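# Transfer the 96-well plate from bench spot B1 to nest N1

## Task

Carry the 96-well plate from bench position B1 into the raised plate nest N1. It has to lie flat within the nest's locator features, oriented so well A1 (the plate's cut-off corner) is at the nest corner labelled A1. Letting it drop a few millimetres while placing it is acceptable, but a much bigger drop onto N1 fails. The plate must stay in place without the robot holding it, so finish by releasing it and withdrawing the gripper.

## Robot and tools

Robot: two 7-joint Kinova Gen3 arms, left_arm and right_arm, each with a Robotiq 2F-85 parallel gripper and a wrist camera (cam_left_wrist, cam_right_wrist, both 504x504, images returned in that order). The names are labels only, not image sides. Either arm may do the job; the idle one can be parked out of the way. The two arms must never collide or press on each other hard.

Scene frame: origin on the table top between the arms, +x out over the table, +z up, left_arm on the +y side. Bases: left_arm at (+0.043, +0.300, 0) m, right_arm at (-0.054, -0.267, 0) m, both almost unrotated. Gripper frame: +z runs along the fingers away from the wrist, and the pads close along y. The reported end_effector_position is the point midway between the pads when closed. Closed fingertips extend about 19 mm past it, open ones about 6 mm. Closing also pushes the tips roughly 13 mm further out, so keep that clearance above surfaces. Fully open (85 mm) the pads span the plate body across its width but not its base flange.

Row layout, shared by execute_actions and move: one flat list of 16 numbers, each in [-1, 1], always covering both arms. Order: left dx, dy, dz, rx, ry, rz, left gripper position, left gripper speed, then the same eight for the right arm. The six motion numbers are offsets, not poses. They are expressed in that gripper's own axes and counted from its measured pose at the start of the action (for a call's first action, or for move, the pose in the latest result). Scale: 1.0 equals 0.6 m of translation or 180 degrees. rx, ry, rz form a single rotation vector. Gripper position: +1 fully open (85 mm), 0 about 41 mm, pads touch near -0.8, and -1 closes until blocked. Gripper speed: -1 about 20 mm/s, 0 about 85, +1 about 150. The grip force is not adjustable, roughly 190-235 N per pad. To keep one arm still, send zero offsets and repeat its gripper's last two numbers, because a 0 there is itself a command.

execute_actions(actions): a list of actions. Each action is a table of up to 15 rows, one per 1/30 s step; if fewer rows are given, the last one is held for the remaining steps. Every row counts from the action's start pose, not from the row before it. Each step, the command is clipped to within 70 mm and 16 degrees of the current measured pose, so large offsets need several actions. An empty list simply returns the current state and images.

move(target, speed, blocking): target is one 16-number row as above. The gripper travels a straight path toward the offset pose, and all paths finish together in 0.5 to 10 s; anything longer is cut off at 10 s. speed is in m/s, from 0.002 to 0.5 (default 0.25); turning is capped at twice that value in rad/s. Paths ignore obstacles and the other arm, may overshoot the speed, and lag or drift, especially near full reach. Faster contact strikes harder, and aiming further past a surface presses harder. With blocking=false the result comes after 0.5 s while the motion continues; poll with wait(0), and call wait or stop before sending any new rows or moves. The result adds a "move:" line giving the outcome (done, off_target, moving, held, fault), any limits (paced = clipped command; held = some steps were blocked, after which the arm may speed up), and each gripper's remaining distance to its target.

wait(seconds): 0 to 10; the arms keep their last commands, and the call returns early if a running move ends. stop: brakes a running move; the arm needs braking distance, and the fingers continue. zoom_image(camera, region): region [x0, y0, x1, y1] in image pixels, origin at top left, at most 504x504, taken from that camera's latest image. read_manual(section): licence text only, "licences". finished_scene(scene): pass the current scene number once the plate rests in N1 and the gripper has let go; it cannot be undone.

Results: a state line per arm with the gripper position (m) and quat_wxyz in the scene frame (less accurate at long reach), "Hand target" lines showing where each controller is heading, and position_measured_pct, which is about 50 - 50 x position and reads 0 when fully open. Fingers stopping below about 90 before their target means they are holding something or are blocked; about 90 or a bit above means the pads met, on nothing or on something very thin. "pose unreachable" means the clearance check altered or blocked that arm's command.

Gripping: for a firm hold, send -1 and keep it there. To release, send a width larger than the object. For a gentle hold, open first and then close to just under the object's width. Fingers stay put until the number changes by at least 0.01.

Hazards: contact torque reaching a joint's load limit (49.6 N m for the larger joints, 31.2 N m for the wrist joints, held weight included) halts that arm for 10 s. Holding loads heats motors: a MOTOR HOT warning appears from 60 °C, and at 75 °C an OVER-TEMPERATURE FAULT lets that arm sag. Avoid drops, slips, slams, hard pushes and knocking anything off the table; the last ends the scene. Loose objects may occasionally get nudged. Elbows stop just short of straight, and after big moves an arm may still be short of its target when the result arrives.

Each tool is called after ">>>" by a JSON object that holds its "name" and its "arguments", one argument or row to a line.

## Session

>>> {"name": "execute_actions", "arguments": {
  "actions": []
}}

Scene clock: 0.00 s.
left_arm: end_effector_position=(+0.4935, +0.3050, +0.1993) position_measured_pct=0.0 end_effector_quat_wxyz=(-0.001, -0.005, +1.000, -0.000) | right_arm: end_effector_position=(+0.3293, +0.1706, +0.1579) position_measured_pct=0.0 end_effector_quat_wxyz=(-0.391, +0.630, -0.576, +0.345)
Joint positions: left_arm=[-0.057  0.435  0.001  1.655 -0.     1.053  1.514] | right_arm=[-1.713  0.845  0.513  1.964  1.524  0.668  0.424]
Joint velocities: left_arm=[-0.001  0.    -0.001  0.001  0.    -0.    -0.   ] | right_arm=[-0.    -0.002 -0.    -0.001 -0.001  0.001 -0.001]
Motor temperatures (°C, as the motors report them): left_arm=[33 33 31 32 40 38 40] | right_arm=[34 28 33 32 39 38 41]
Hand target (left_arm): +0.493, +0.305, +0.199; -0.001, -0.005, +1.000, -0.000
Hand target (right_arm): +0.329, +0.171, +0.158; -0.391, +0.630, -0.576, +0.345

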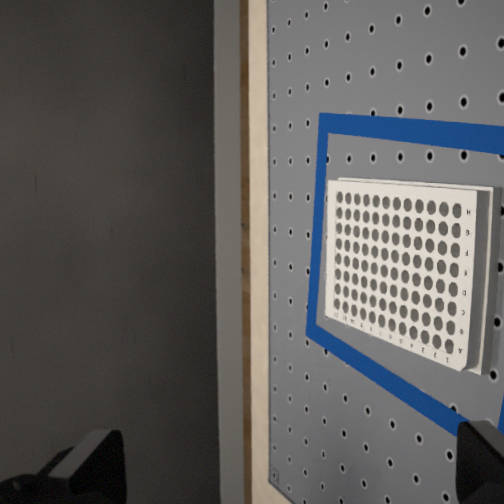

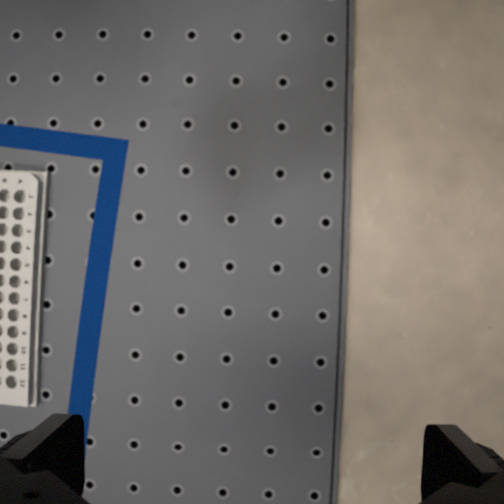

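>>> {"name": "zoom_image", "arguments": {
  "camera": "cam_left_wrist",
  "region": [250, 80, 504, 460]
}}

>>> {"name": "zoom_image", "arguments": {
  "camera": "cam_right_wrist",
  "region": [0, 100, 200, 440]
}}

Region (250, 80, 504, 460) of cam_left_wrist's 504x504 image, scaled by 1.326; it fills the left 337 columns of this view, and the rest is white.

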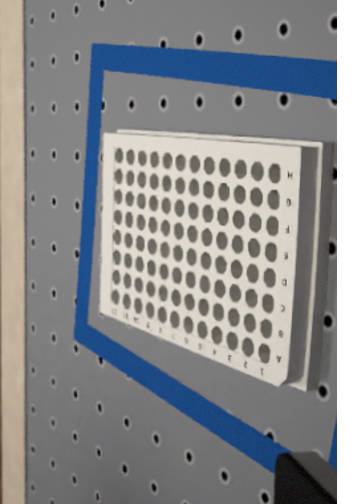

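Region (0, 100, 200, 440) of cam_right_wrist's 504x504 image, scaled by 1.482; it fills the left 296 columns of this view, and the rest is white.

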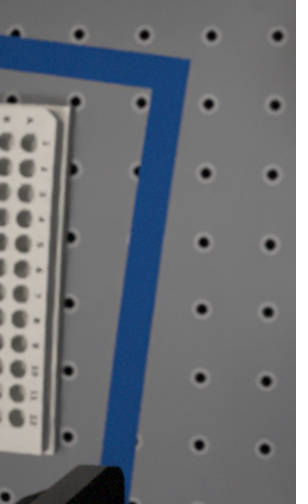

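>>> {"name": "move", "arguments": {
  "target": [0,-0.2,-0.1,0,0,0,1,0, 0.528,-0.355,-0.204,-0.349,0,0,1,0],
  "speed": 0.25
}}

Scene clock: 7.50 s.
left_arm: end_effector_position=(+0.4949, +0.1848, +0.2594) position_measured_pct=0.0 end_effector_quat_wxyz=(-0.001, -0.005, +1.000, -0.000) | right_arm: end_effector_position=(+0.3492, -0.1527, +0.3977) position_measured_pct=0.0 end_effector_quat_wxyz=(-0.006, +0.741, -0.672, -0.005)
Joint positions: left_arm=[ 0.174  0.41   0.048  1.485 -0.019  1.247  1.794] | right_arm=[-0.817  0.29   0.714  1.289 -0.203  1.627  3.1  ]
Joint velocities: left_arm=[-0.    -0.    -0.001 -0.001  0.    -0.001  0.   ] | right_arm=[ 0.002  0.006  0.003 -0.    -0.001  0.     0.002]
Motor temperatures (°C, as the motors report them): left_arm=[33 33 31 32 40 38 40] | right_arm=[34 28 33 32 39 39 41]
Hand target (left_arm): +0.495, +0.185, +0.259; -0.001, -0.005, +1.000, -0.000
Hand target (right_arm): +0.349, -0.153, +0.398; -0.005, +0.740, -0.672, -0.005
Off the commanded pose (left_arm): 0.000 m, 0 deg.
Off the commanded pose (right_arm): 0.003 m, 0 deg.
move: done; limits=paced

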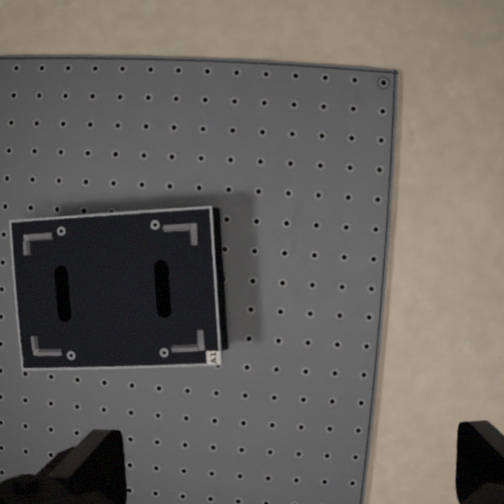

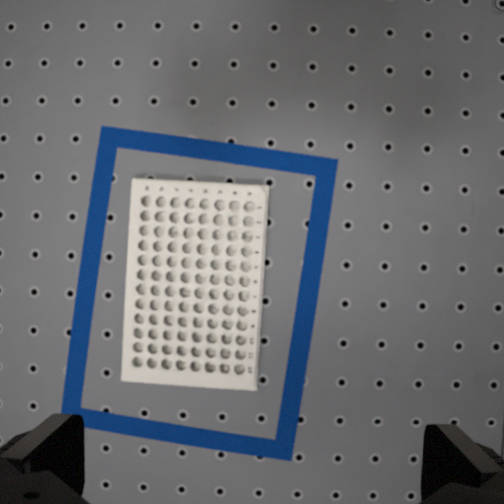

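>>> {"name": "zoom_image", "arguments": {
  "camera": "cam_right_wrist",
  "region": [80, 160, 320, 400]
}}

>>> {"name": "zoom_image", "arguments": {
  "camera": "cam_left_wrist",
  "region": [0, 170, 250, 420]
}}

Region (80, 160, 320, 400) of cam_right_wrist's 504x504 image, scaled by 2.100.

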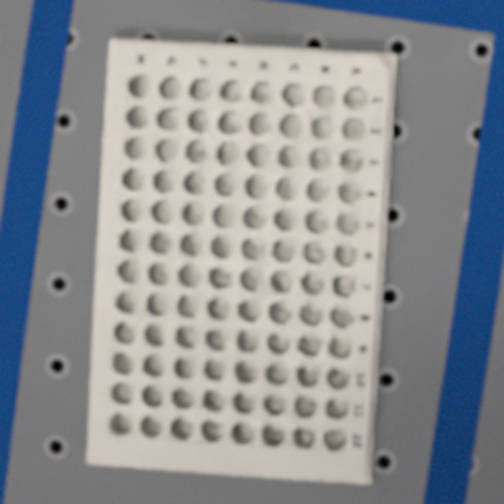

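Region (0, 170, 250, 420) of cam_left_wrist's 504x504 image, scaled by 2.016.

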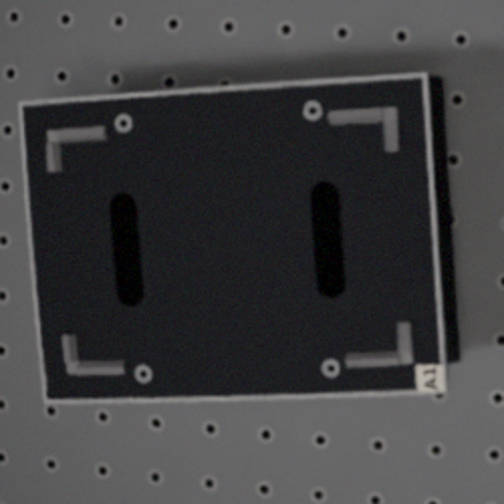

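>>> {"name": "move", "arguments": {
  "target": [0.0567,-0.058,0.282,0,0,0.0094,1,0, 0.371,-0.25,0.147,0,-0.25,0,1,0],
  "speed": 0.25
}}

Scene clock: 16.70 s.
left_arm: end_effector_position=(+0.4610, +0.1495, +0.0901) position_measured_pct=0.0 end_effector_quat_wxyz=(-0.001, +0.010, +1.000, -0.000) | right_arm: end_effector_position=(+0.5182, -0.3582, +0.3042) position_measured_pct=0.0 end_effector_quat_wxyz=(-0.262, +0.682, -0.619, -0.288)
Joint positions: left_arm=[ 0.268  0.588  0.045  1.821 -0.036  0.733  1.873] | right_arm=[ 0.345  1.036  0.47   0.529 -1.099  2.074  3.609]
Joint velocities: left_arm=[ 0.001  0.001 -0.001 -0.    -0.     0.    -0.   ] | right_arm=[ 0.01   0.014  0.002 -0.01   0.001  0.002 -0.002]
Motor temperatures (°C, as the motors report them): left_arm=[33 34 31 32 40 38 40] | right_arm=[34 29 33 32 39 39 41]
Hand target (left_arm): +0.461, +0.149, +0.090; -0.001, +0.010, +1.000, -0.000
Hand target (right_arm): +0.518, -0.359, +0.303; -0.262, +0.682, -0.619, -0.289
Off the commanded pose (left_arm): 0.000 m, 0 deg.
Off the commanded pose (right_arm): 0.003 m, 0 deg.
move: done

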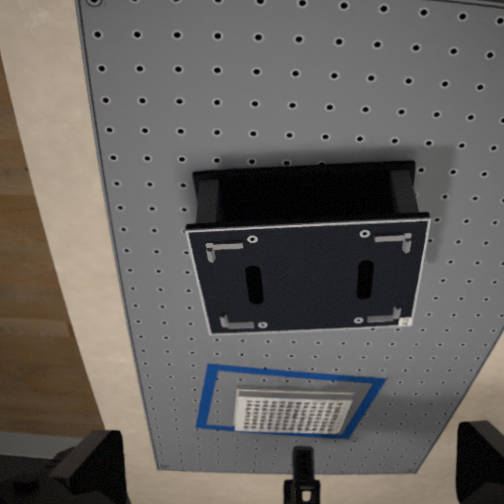

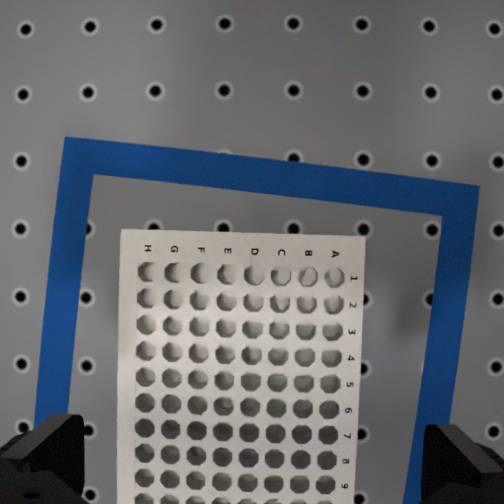

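>>> {"name": "zoom_image", "arguments": {
  "camera": "cam_right_wrist",
  "region": [40, 384, 200, 504]
}}

>>> {"name": "zoom_image", "arguments": {
  "camera": "cam_right_wrist",
  "region": [320, 384, 480, 504]
}}

>>> {"name": "zoom_image", "arguments": {
  "camera": "cam_left_wrist",
  "region": [200, 354, 400, 504]
}}

Region (40, 384, 200, 504) of cam_right_wrist's 504x504 image, scaled by 3.150; it fills the top 378 rows of this view, and the rest is white.

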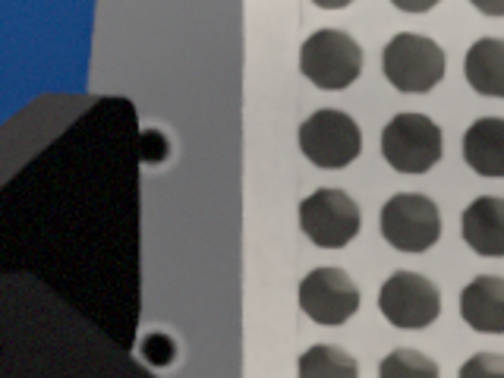

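Region (320, 384, 480, 504) of cam_right_wrist's 504x504 image, scaled by 3.150; it fills the top 378 rows of this view, and the rest is white.

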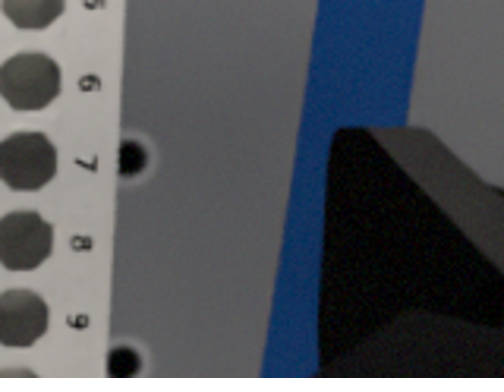

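Region (200, 354, 400, 504) of cam_left_wrist's 504x504 image, scaled by 2.520; it fills the top 378 rows of this view, and the rest is white.

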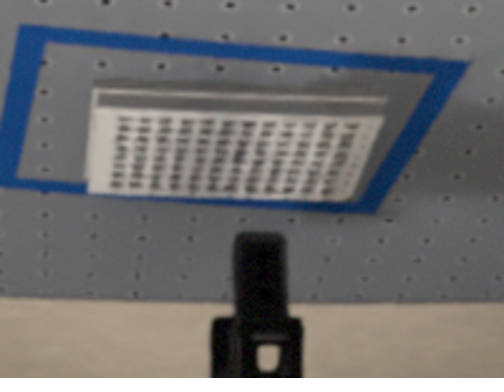

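>>> {"name": "move", "arguments": {
  "target": [-0.0082,-0.0115,0.09,0,0,0,1,0, 0,0,0,0,0,0,1,0],
  "speed": 0.1
}}

>>> {"name": "zoom_image", "arguments": {
  "camera": "cam_right_wrist",
  "region": [40, 384, 200, 504]
}}

>>> {"name": "zoom_image", "arguments": {
  "camera": "cam_right_wrist",
  "region": [320, 384, 480, 504]
}}

Scene clock: 20.83 s.
left_arm: end_effector_position=(+0.4658, +0.1424, +0.0363) position_measured_pct=0.0 end_effector_quat_wxyz=(-0.000, +0.010, +1.000, -0.001) | right_arm: end_effector_position=(+0.5182, -0.3582, +0.3042) position_measured_pct=0.0 end_effector_quat_wxyz=(-0.262, +0.682, -0.619, -0.288)
Joint positions: left_arm=[ 0.286  0.702  0.037  1.835 -0.04   0.605  1.888] | right_arm=[ 0.345  1.036  0.47   0.529 -1.099  2.074  3.609]
Joint velocities: left_arm=[ 0.001  0.006  0.001  0.    -0.    -0.     0.   ] | right_arm=[-0.001 -0.002  0.    -0.001 -0.001  0.001  0.001]
Motor temperatures (°C, as the motors report them): left_arm=[33 34 31 32 40 38 40] | right_arm=[34 29 33 32 39 39 41]
Hand target (left_arm): +0.466, +0.142, +0.036; -0.001, +0.010, +1.000, -0.000
Hand target (right_arm): +0.518, -0.358, +0.304; -0.262, +0.682, -0.619, -0.288
Off the commanded pose (left_arm): 0.000 m, 0 deg.
Off the commanded pose (right_arm): 0.000 m, 0 deg.
move: done

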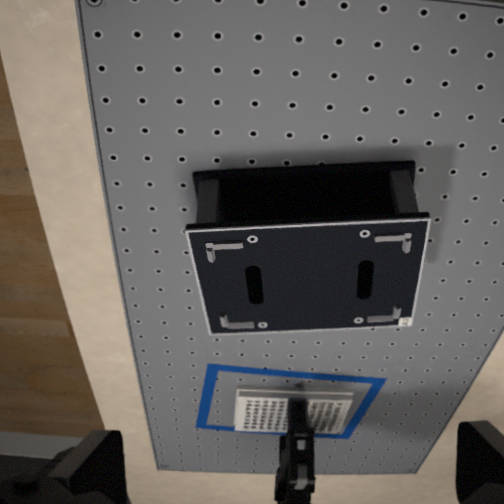

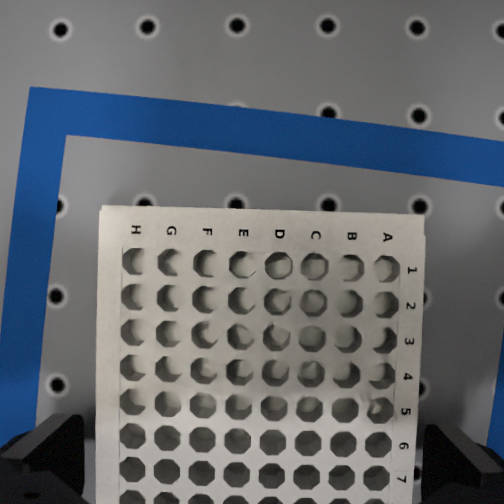

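Region (40, 384, 200, 504) of cam_right_wrist's 504x504 image, scaled by 3.150; it fills the top 378 rows of this view, and the rest is white.

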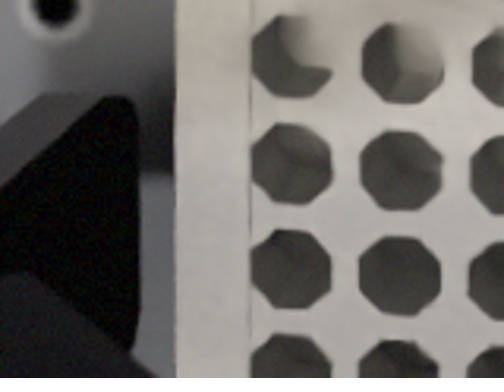

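Region (320, 384, 480, 504) of cam_right_wrist's 504x504 image, scaled by 3.150; it fills the top 378 rows of this view, and the rest is white.

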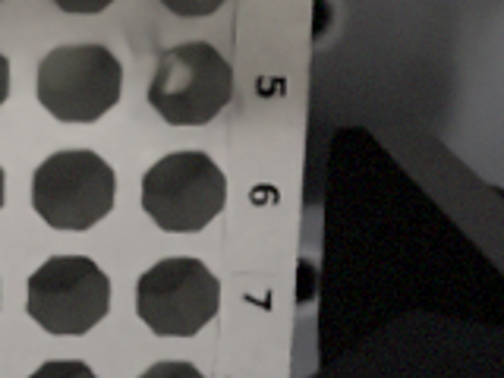

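>>> {"name": "move", "arguments": {
  "target": [0,0.0007,0.025,0,0,0,1,0, 0,0,0,0,0,0,1,0],
  "speed": 0.03
}}

>>> {"name": "zoom_image", "arguments": {
  "camera": "cam_left_wrist",
  "region": [230, 370, 360, 450]
}}

Scene clock: 22.93 s.
left_arm: end_effector_position=(+0.4660, +0.1428, +0.0218) position_measured_pct=0.0 end_effector_quat_wxyz=(+0.000, +0.010, +1.000, -0.001) | right_arm: end_effector_position=(+0.5182, -0.3582, +0.3042) position_measured_pct=0.0 end_effector_quat_wxyz=(-0.262, +0.682, -0.619, -0.288)
Joint positions: left_arm=[ 0.286  0.732  0.035  1.842 -0.041  0.567  1.888] | right_arm=[ 0.345  1.036  0.47   0.529 -1.099  2.074  3.609]
Joint velocities: left_arm=[ 0.    -0.     0.001 -0.001 -0.    -0.     0.   ] | right_arm=[ 0.     0.001  0.    -0.     0.001  0.     0.001]
Motor temperatures (°C, as the motors report them): left_arm=[33 34 31 32 40 38 40] | right_arm=[34 29 33 32 39 39 41]
Hand target (left_arm): +0.466, +0.143, +0.021; -0.000, +0.010, +1.000, -0.001
Hand target (right_arm): +0.518, -0.358, +0.304; -0.262, +0.682, -0.619, -0.288
Off the commanded pose (left_arm): 0.000 m, 0 deg.
Off the commanded pose (right_arm): 0.000 m, 0 deg.
move: done

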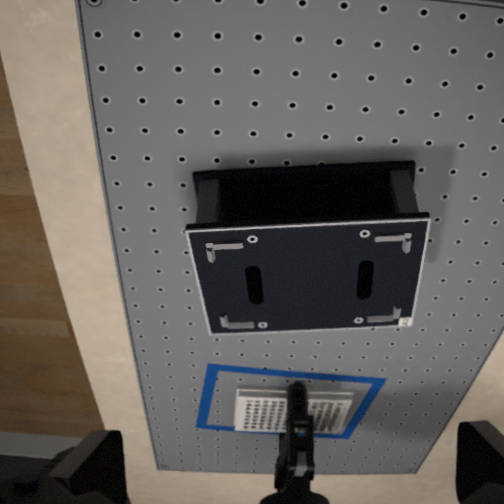

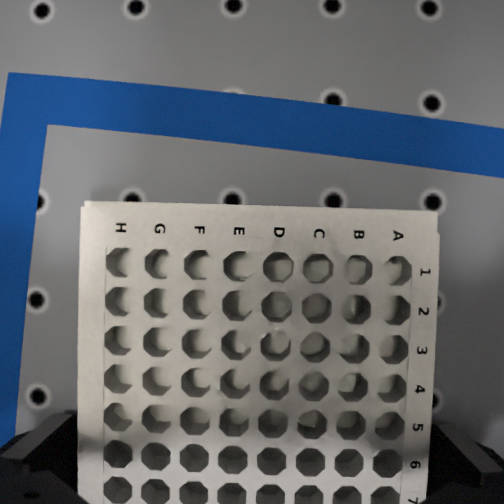

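Region (230, 370, 360, 450) of cam_left_wrist's 504x504 image, scaled by 3.877; it fills the top 310 rows of this view, and the rest is white.

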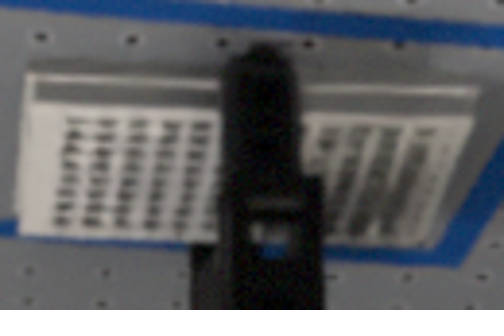

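>>> {"name": "execute_actions", "arguments": {
  "actions": [
    [[0,0,0,0,0,0,0.75,-1, 0,0,0,0,0,0,1,0]]
  ]
}}

Scene clock: 24.03 s.
left_arm: end_effector_position=(+0.4663, +0.1427, +0.0240) position_measured_pct=6.3 end_effector_quat_wxyz=(+0.001, +0.010, +1.000, -0.001) | right_arm: end_effector_position=(+0.5182, -0.3582, +0.3042) position_measured_pct=0.0 end_effector_quat_wxyz=(-0.262, +0.682, -0.619, -0.288)
Joint positions: left_arm=[ 0.286  0.727  0.035  1.843 -0.041  0.57   1.888] | right_arm=[ 0.345  1.036  0.47   0.529 -1.099  2.074  3.609]
Joint velocities: left_arm=[-0.    -0.008  0.001  0.002 -0.     0.004 -0.   ] | right_arm=[ 0.     0.    -0.     0.002  0.     0.001  0.   ]
Motor temperatures (°C, as the motors report them): left_arm=[33 34 31 32 40 38 40] | right_arm=[34 29 33 32 39 39 41]
Hand target (left_arm): +0.466, +0.143, +0.022; +0.000, +0.010, +1.000, -0.001
Hand target (right_arm): +0.518, -0.358, +0.304; -0.262, +0.682, -0.619, -0.288
Off the commanded pose (left_arm): 0.002 m, 0 deg.
Off the commanded pose (right_arm): 0.000 m, 0 deg.

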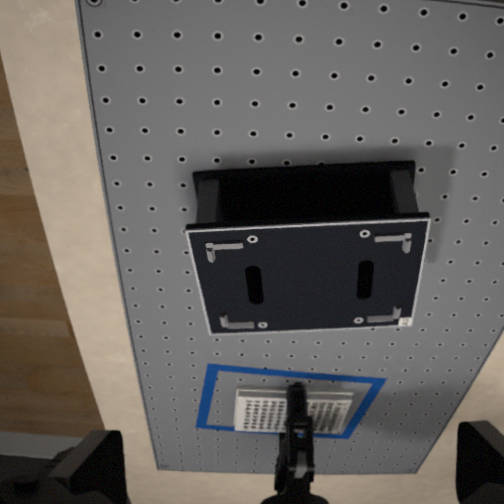

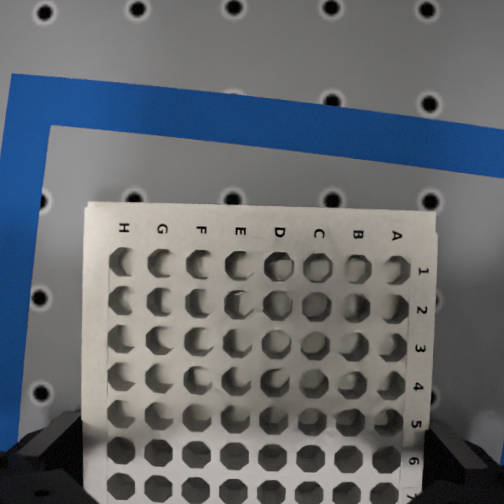

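>>> {"name": "move", "arguments": {
  "target": [0,-0.12,-0.193,0,0,0,0.75,-1, 0,0,0,0,0,0,1,0],
  "speed": 0.15
}}

>>> {"name": "move", "arguments": {
  "target": [-0.066,-0.392,0,0,0,-0.0467,0.75,-1, 0,0,0,0,0,0,1,0],
  "speed": 0.2
}}

Scene clock: 27.83 s.
left_arm: end_effector_position=(+0.4648, +0.0710, +0.1399) position_measured_pct=7.9 end_effector_quat_wxyz=(+0.001, +0.010, +1.000, -0.001) | right_arm: end_effector_position=(+0.5182, -0.3582, +0.3042) position_measured_pct=0.0 end_effector_quat_wxyz=(-0.262, +0.682, -0.619, -0.288)
Joint positions: left_arm=[ 0.424  0.569  0.048  1.645 -0.032  0.926  2.024] | right_arm=[ 0.345  1.036  0.47   0.529 -1.099  2.074  3.609]
Joint velocities: left_arm=[ 0.003 -0.001  0.004 -0.001 -0.002  0.001  0.002] | right_arm=[ 0.    -0.002 -0.    -0.001  0.     0.     0.002]
Motor temperatures (°C, as the motors report them): left_arm=[33 34 31 32 40 38 40] | right_arm=[34 29 33 32 39 39 41]
Hand target (left_arm): +0.465, +0.071, +0.140; +0.001, +0.010, +1.000, -0.001
Hand target (right_arm): +0.518, -0.358, +0.304; -0.262, +0.682, -0.619, -0.288
Off the commanded pose (left_arm): 0.000 m, 0 deg.
Off the commanded pose (right_arm): 0.000 m, 0 deg.
move: done

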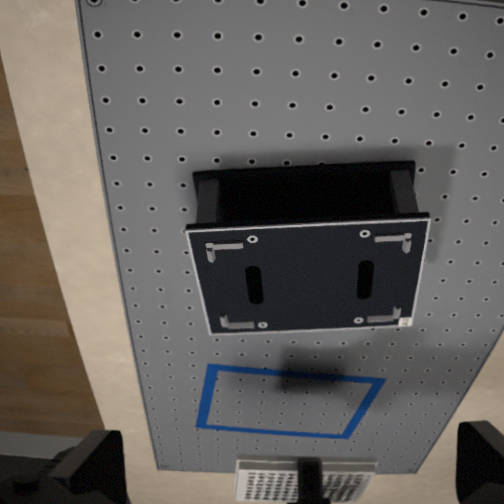

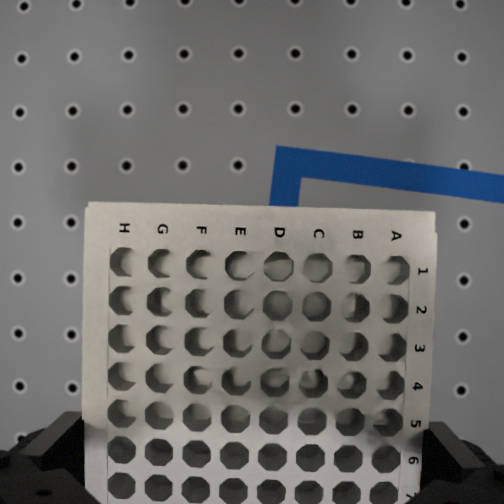

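Scene clock: 29.50 s.
left_arm: end_effector_position=(+0.5001, -0.1648, +0.1408) position_measured_pct=7.9 end_effector_quat_wxyz=(+0.001, -0.064, +0.998, -0.001) | right_arm: end_effector_position=(+0.5182, -0.3582, +0.3042) position_measured_pct=0.0 end_effector_quat_wxyz=(-0.262, +0.682, -0.619, -0.288)
Joint positions: left_arm=[ 0.752  0.96   0.037  0.849 -0.031  1.329  2.469] | right_arm=[ 0.345  1.036  0.47   0.529 -1.099  2.074  3.609]
Joint velocities: left_arm=[ 0.001  0.013  0.001 -0.005 -0.     0.001  0.   ] | right_arm=[-0.     0.001 -0.001  0.     0.001  0.001  0.001]
Motor temperatures (°C, as the motors report them): left_arm=[33 34 31 32 40 38 40] | right_arm=[34 29 33 32 39 39 41]
Hand target (left_arm): +0.500, -0.165, +0.140; +0.001, -0.064, +0.998, -0.001
Hand target (right_arm): +0.518, -0.358, +0.304; -0.262, +0.682, -0.619, -0.288
Off the commanded pose (left_arm): 0.001 m, 0 deg.
Off the commanded pose (right_arm): 0.000 m, 0 deg.
move: done

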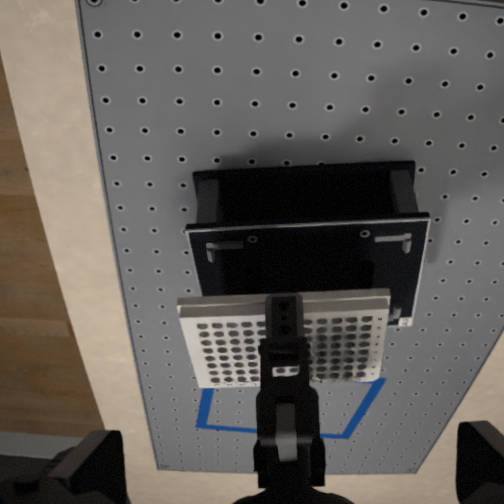

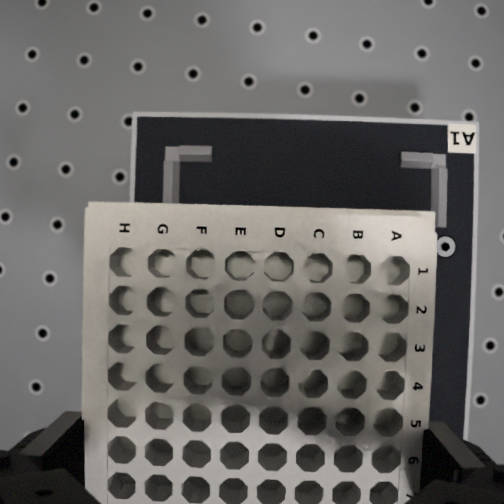

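>>> {"name": "zoom_image", "arguments": {
  "camera": "cam_right_wrist",
  "region": [70, 100, 238, 240]
}}

>>> {"name": "zoom_image", "arguments": {
  "camera": "cam_right_wrist",
  "region": [336, 100, 504, 268]
}}

Region (70, 100, 238, 240) of cam_right_wrist's 504x504 image, scaled by 3.000.

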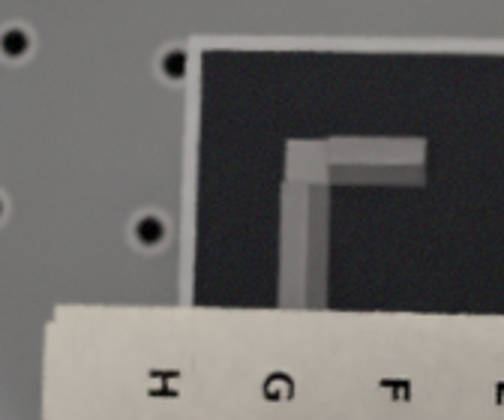

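Region (336, 100, 504, 268) of cam_right_wrist's 504x504 image, scaled by 3.000.

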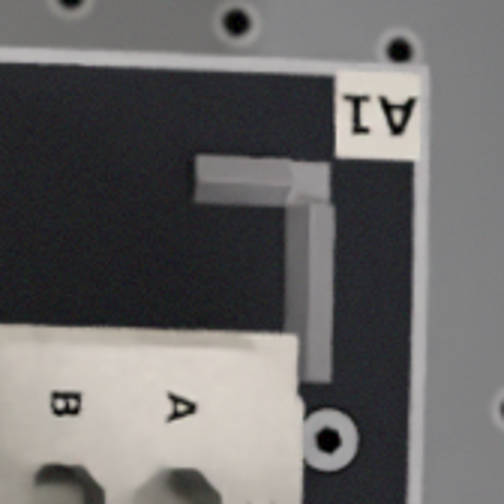

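>>> {"name": "move", "arguments": {
  "target": [0.0167,0.0256,0.0733,0,0,-0.0028,0.75,-1, 0,0,0,0,0,0,1,0],
  "speed": 0.08
}}

>>> {"name": "zoom_image", "arguments": {
  "camera": "cam_right_wrist",
  "region": [40, 110, 180, 250]
}}

>>> {"name": "zoom_image", "arguments": {
  "camera": "cam_right_wrist",
  "region": [350, 110, 490, 250]
}}

Scene clock: 33.23 s.
left_arm: end_effector_position=(+0.4882, -0.1509, +0.0966) position_measured_pct=7.9 end_effector_quat_wxyz=(+0.001, -0.068, +0.998, -0.001) | right_arm: end_effector_position=(+0.5182, -0.3582, +0.3042) position_measured_pct=0.0 end_effector_quat_wxyz=(-0.262, +0.682, -0.619, -0.288)
Joint positions: left_arm=[ 0.75   0.95   0.03   1.019 -0.026  1.17   2.475] | right_arm=[ 0.345  1.036  0.47   0.529 -1.099  2.074  3.609]
Joint velocities: left_arm=[ 0.    -0.004 -0.001  0.001  0.    -0.001 -0.   ] | right_arm=[ 0.001  0.    -0.001 -0.001 -0.001 -0.001  0.001]
Motor temperatures (°C, as the motors report them): left_arm=[33 34 31 32 40 38 40] | right_arm=[34 29 33 32 39 39 41]
Hand target (left_arm): +0.488, -0.151, +0.097; +0.001, -0.068, +0.998, -0.001
Hand target (right_arm): +0.518, -0.358, +0.304; -0.262, +0.682, -0.619, -0.288
Off the commanded pose (left_arm): 0.000 m, 0 deg.
Off the commanded pose (right_arm): 0.000 m, 0 deg.
move: done

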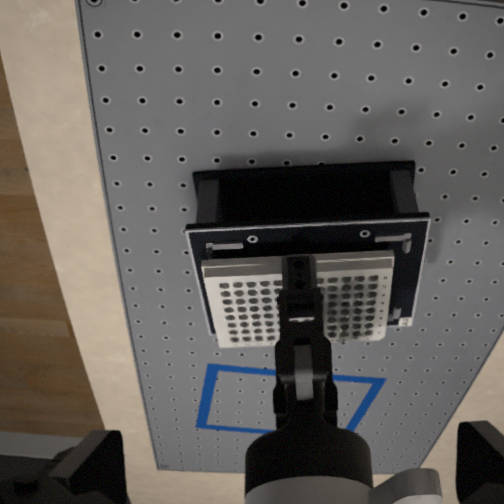

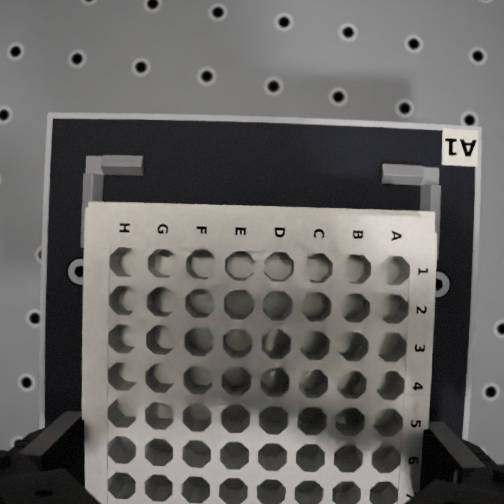

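Region (40, 110, 180, 250) of cam_right_wrist's 504x504 image, scaled by 3.600.

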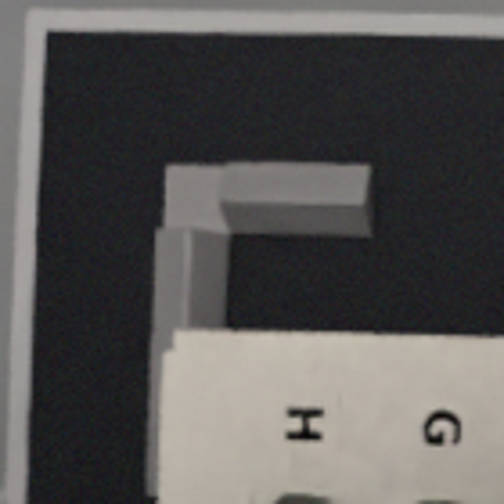

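Region (350, 110, 490, 250) of cam_right_wrist's 504x504 image, scaled by 3.600.

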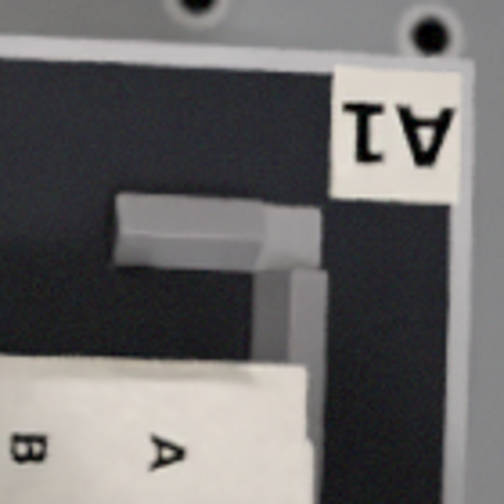

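>>> {"name": "move", "arguments": {
  "target": [0.0127,-0.0003,0.007,0,0,0.0005,0.75,-1, 0,0,0,0,0,0,1,0],
  "speed": 0.03
}}

>>> {"name": "zoom_image", "arguments": {
  "camera": "cam_left_wrist",
  "region": [180, 210, 440, 350]
}}

>>> {"name": "zoom_image", "arguments": {
  "camera": "cam_right_wrist",
  "region": [40, 140, 180, 280]
}}

>>> {"name": "zoom_image", "arguments": {
  "camera": "cam_right_wrist",
  "region": [350, 140, 490, 280]
}}

Scene clock: 35.57 s.
left_arm: end_effector_position=(+0.4807, -0.1521, +0.0923) position_measured_pct=7.9 end_effector_quat_wxyz=(+0.001, -0.067, +0.998, -0.001) | right_arm: end_effector_position=(+0.5182, -0.3582, +0.3042) position_measured_pct=0.0 end_effector_quat_wxyz=(-0.262, +0.682, -0.619, -0.288)
Joint positions: left_arm=[ 0.759  0.944  0.03   1.047 -0.026  1.148  2.483] | right_arm=[ 0.345  1.036  0.47   0.529 -1.099  2.074  3.609]
Joint velocities: left_arm=[-0.    -0.002 -0.    -0.     0.    -0.     0.   ] | right_arm=[-0.    -0.001 -0.001  0.001 -0.     0.001 -0.   ]
Motor temperatures (°C, as the motors report them): left_arm=[33 34 31 32 40 38 40] | right_arm=[34 29 33 33 39 39 41]
Hand target (left_arm): +0.481, -0.152, +0.092; +0.001, -0.067, +0.998, -0.001
Hand target (right_arm): +0.518, -0.358, +0.304; -0.262, +0.682, -0.619, -0.288
Off the commanded pose (left_arm): 0.000 m, 0 deg.
Off the commanded pose (right_arm): 0.000 m, 0 deg.
move: done

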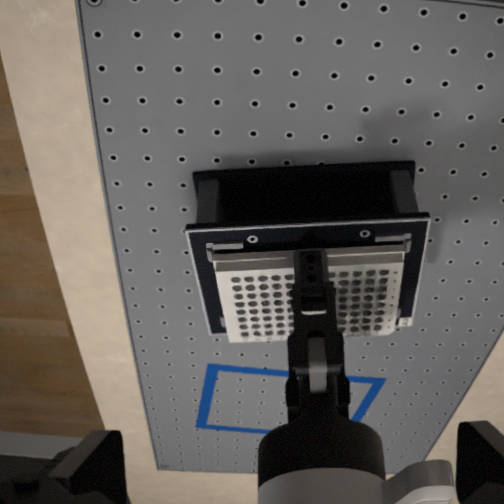

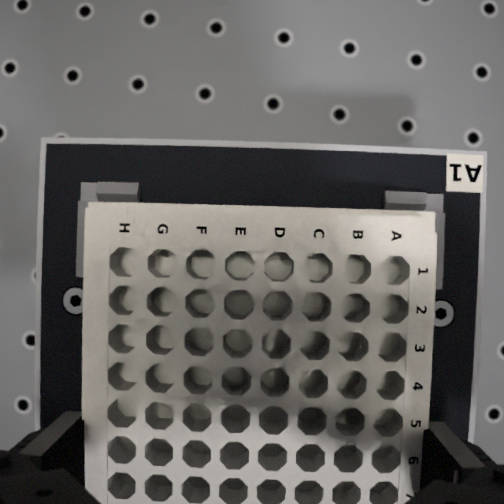

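Region (180, 210, 440, 350) of cam_left_wrist's 504x504 image, scaled by 1.938; it fills the top 271 rows of this view, and the rest is white.

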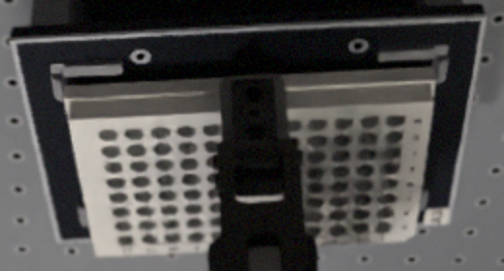

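Region (40, 140, 180, 280) of cam_right_wrist's 504x504 image, scaled by 3.600.

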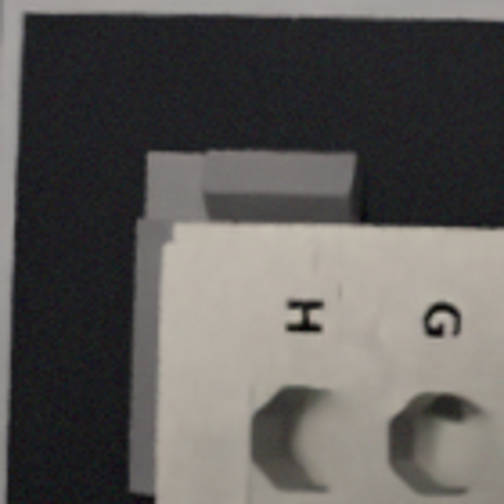

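Region (350, 140, 490, 280) of cam_right_wrist's 504x504 image, scaled by 3.600.

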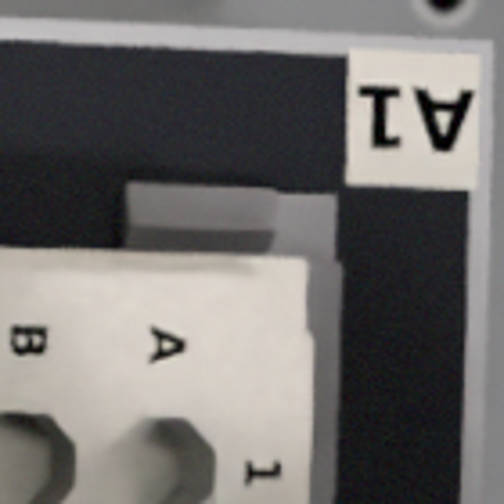

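>>> {"name": "zoom_image", "arguments": {
  "camera": "cam_left_wrist",
  "region": [190, 225, 260, 285]
}}

>>> {"name": "zoom_image", "arguments": {
  "camera": "cam_left_wrist",
  "region": [360, 218, 430, 278]
}}

Region (190, 225, 260, 285) of cam_left_wrist's 504x504 image, scaled by 7.200; it fills the top 432 rows of this view, and the rest is white.

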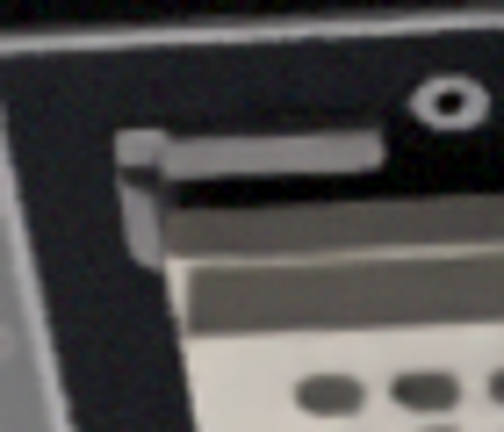

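Region (360, 218, 430, 278) of cam_left_wrist's 504x504 image, scaled by 7.200; it fills the top 432 rows of this view, and the rest is white.

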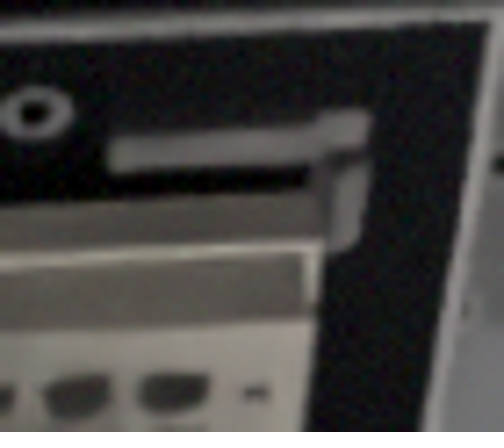

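>>> {"name": "move", "arguments": {
  "target": [0,0,0.0117,0,0,0,0.75,-1, 0,0,0,0,0,0,1,0],
  "speed": 0.012
}}

>>> {"name": "zoom_image", "arguments": {
  "camera": "cam_left_wrist",
  "region": [190, 225, 260, 285]
}}

>>> {"name": "zoom_image", "arguments": {
  "camera": "cam_left_wrist",
  "region": [360, 218, 430, 278]
}}

Scene clock: 39.17 s.
left_arm: end_effector_position=(+0.4807, -0.1525, +0.0863) position_measured_pct=7.9 end_effector_quat_wxyz=(+0.001, -0.067, +0.998, -0.002) | right_arm: end_effector_position=(+0.5182, -0.3582, +0.3042) position_measured_pct=0.0 end_effector_quat_wxyz=(-0.262, +0.682, -0.619, -0.288)
Joint positions: left_arm=[ 0.76   0.951  0.029  1.054 -0.026  1.133  2.483] | right_arm=[ 0.345  1.036  0.47   0.529 -1.099  2.074  3.609]
Joint velocities: left_arm=[-0.001  0.    -0.001  0.001  0.001 -0.    -0.   ] | right_arm=[-0.     0.001  0.001 -0.001 -0.    -0.     0.   ]
Motor temperatures (°C, as the motors report them): left_arm=[33 34 31 32 40 38 40] | right_arm=[34 29 33 33 39 39 41]
Hand target (left_arm): +0.481, -0.152, +0.085; +0.001, -0.067, +0.998, -0.001
Hand target (right_arm): +0.518, -0.358, +0.304; -0.262, +0.682, -0.619, -0.288
Off the commanded pose (left_arm): 0.001 m, 0 deg.
Off the commanded pose (right_arm): 0.000 m, 0 deg.
move: done

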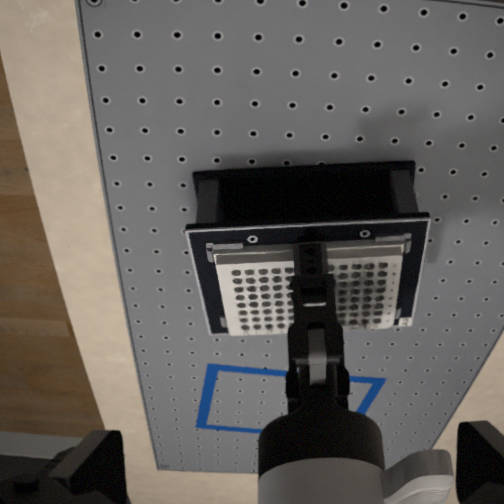

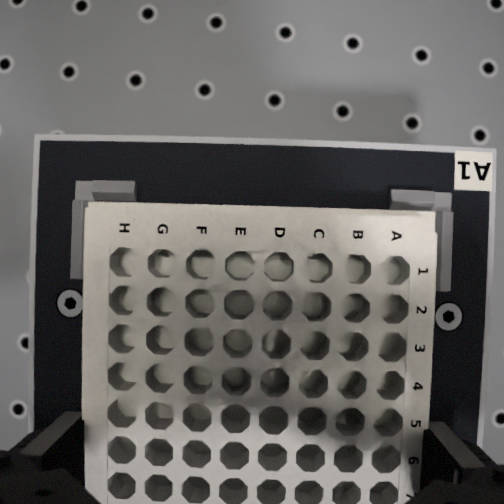

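Region (190, 225, 260, 285) of cam_left_wrist's 504x504 image, scaled by 7.200; it fills the top 432 rows of this view, and the rest is white.

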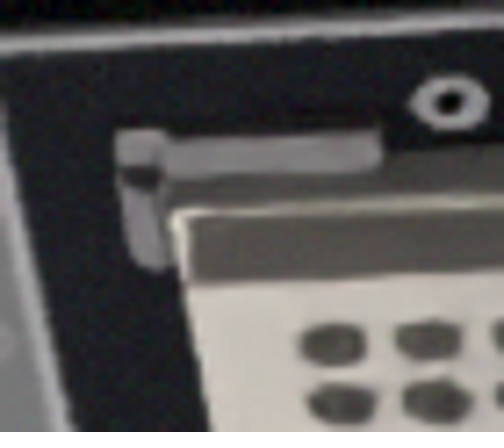

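Region (360, 218, 430, 278) of cam_left_wrist's 504x504 image, scaled by 7.200; it fills the top 432 rows of this view, and the rest is white.

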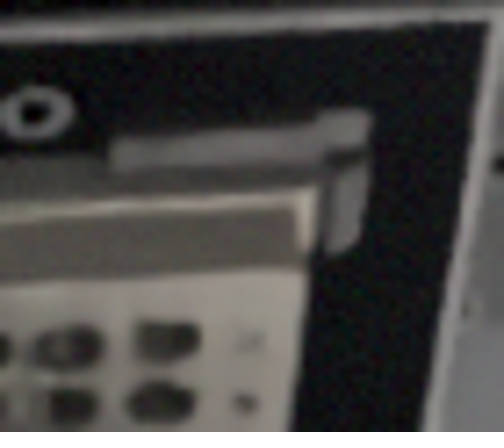

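>>> {"name": "zoom_image", "arguments": {
  "camera": "cam_right_wrist",
  "region": [50, 160, 150, 260]
}}

>>> {"name": "zoom_image", "arguments": {
  "camera": "cam_right_wrist",
  "region": [375, 170, 475, 270]
}}

Region (50, 160, 150, 260) of cam_right_wrist's 504x504 image, scaled by 5.040.

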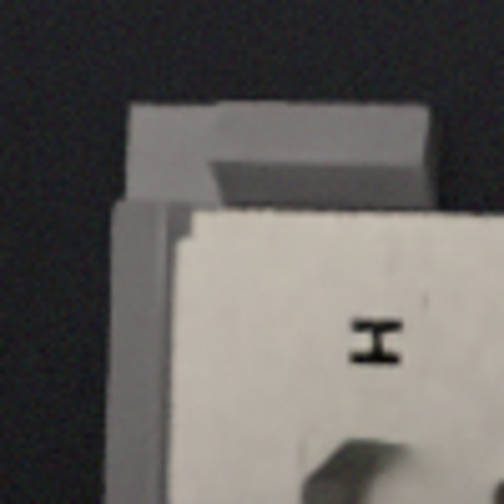

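Region (375, 170, 475, 270) of cam_right_wrist's 504x504 image, scaled by 5.040.

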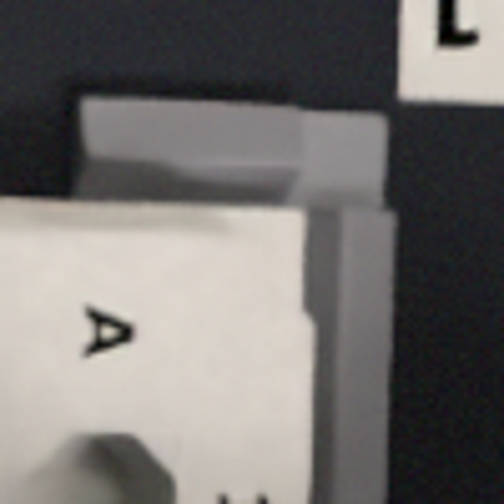

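>>> {"name": "execute_actions", "arguments": {
  "actions": [
    [[0,0,0,0,0,0,1,-1, 0,0,0,0,0,0,1,0]]
  ]
}}

>>> {"name": "move", "arguments": {
  "target": [0,0,-0.2,0,0,0,1,-1, 0,0,0,0,0,0,1,0],
  "speed": 0.12
}}

>>> {"name": "zoom_image", "arguments": {
  "camera": "cam_left_wrist",
  "region": [180, 210, 440, 350]
}}

Scene clock: 42.57 s.
left_arm: end_effector_position=(+0.4805, -0.1532, +0.0868) position_measured_pct=0.4 end_effector_quat_wxyz=(+0.001, -0.067, +0.998, -0.002) | right_arm: end_effector_position=(+0.5182, -0.3582, +0.3042) position_measured_pct=0.0 end_effector_quat_wxyz=(-0.262, +0.682, -0.619, -0.288)
Joint positions: left_arm=[ 0.76   0.95   0.029  1.054 -0.025  1.133  2.483] | right_arm=[ 0.345  1.036  0.47   0.529 -1.099  2.074  3.609]
Joint velocities: left_arm=[-0.001 -0.    -0.001  0.     0.    -0.002 -0.   ] | right_arm=[ 0.     0.001  0.001 -0.001 -0.    -0.001 -0.001]
Motor temperatures (°C, as the motors report them): left_arm=[33 34 31 32 40 38 40] | right_arm=[34 29 33 33 39 39 41]
Hand target (left_arm): +0.481, -0.153, +0.086; +0.001, -0.067, +0.998, -0.002
Hand target (right_arm): +0.518, -0.358, +0.304; -0.262, +0.682, -0.619, -0.288
Off the commanded pose (left_arm): 0.001 m, 0 deg.
Off the commanded pose (right_arm): 0.000 m, 0 deg.

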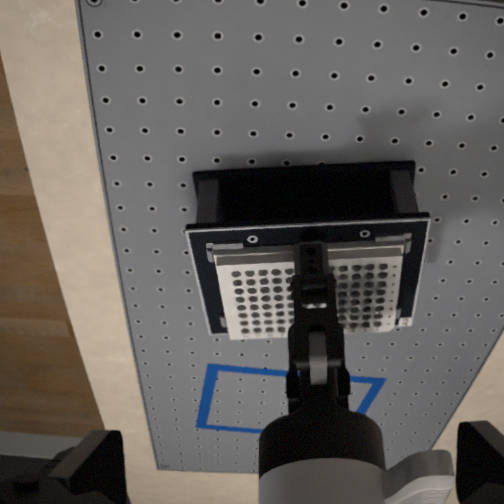

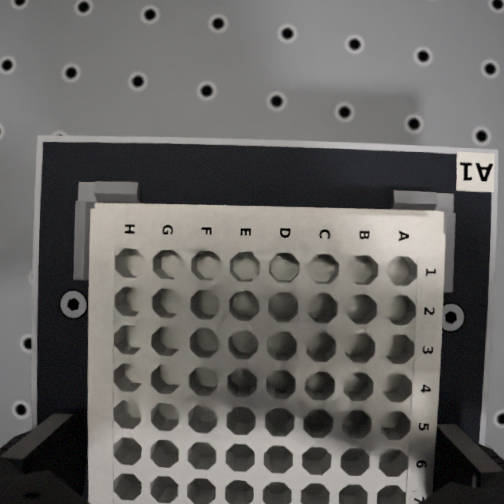

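Scene clock: 43.87 s.
left_arm: end_effector_position=(+0.4802, -0.1527, +0.2069) position_measured_pct=0.0 end_effector_quat_wxyz=(+0.001, -0.067, +0.998, -0.002) | right_arm: end_effector_position=(+0.5182, -0.3582, +0.3042) position_measured_pct=0.0 end_effector_quat_wxyz=(-0.262, +0.682, -0.619, -0.288)
Joint positions: left_arm=[ 0.758  0.849  0.038  0.865 -0.028  1.422  2.482] | right_arm=[ 0.345  1.036  0.47   0.529 -1.099  2.074  3.609]
Joint velocities: left_arm=[-0.     0.001  0.     0.001 -0.     0.    -0.   ] | right_arm=[-0.     0.002 -0.001  0.001  0.     0.001 -0.001]
Motor temperatures (°C, as the motors report them): left_arm=[33 34 31 32 40 38 40] | right_arm=[34 29 33 33 39 39 41]
Hand target (left_arm): +0.480, -0.153, +0.207; +0.001, -0.067, +0.998, -0.002
Hand target (right_arm): +0.518, -0.358, +0.304; -0.262, +0.682, -0.619, -0.288
Off the commanded pose (left_arm): 0.000 m, 0 deg.
Off the commanded pose (right_arm): 0.000 m, 0 deg.
move: done

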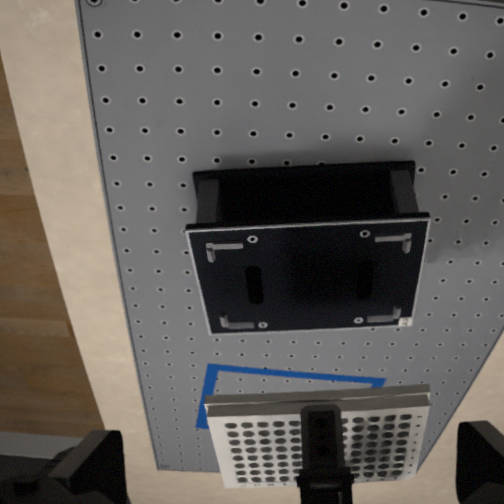

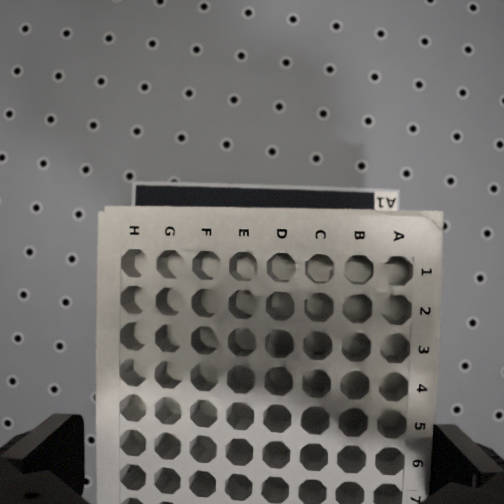

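Region (180, 210, 440, 350) of cam_left_wrist's 504x504 image, scaled by 1.938; it fills the top 271 rows of this view, and the rest is white.

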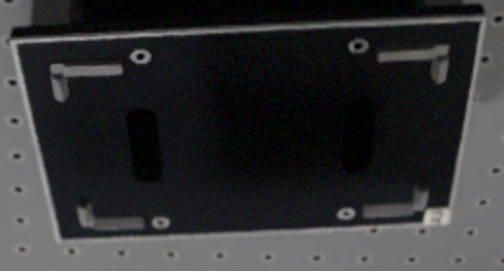

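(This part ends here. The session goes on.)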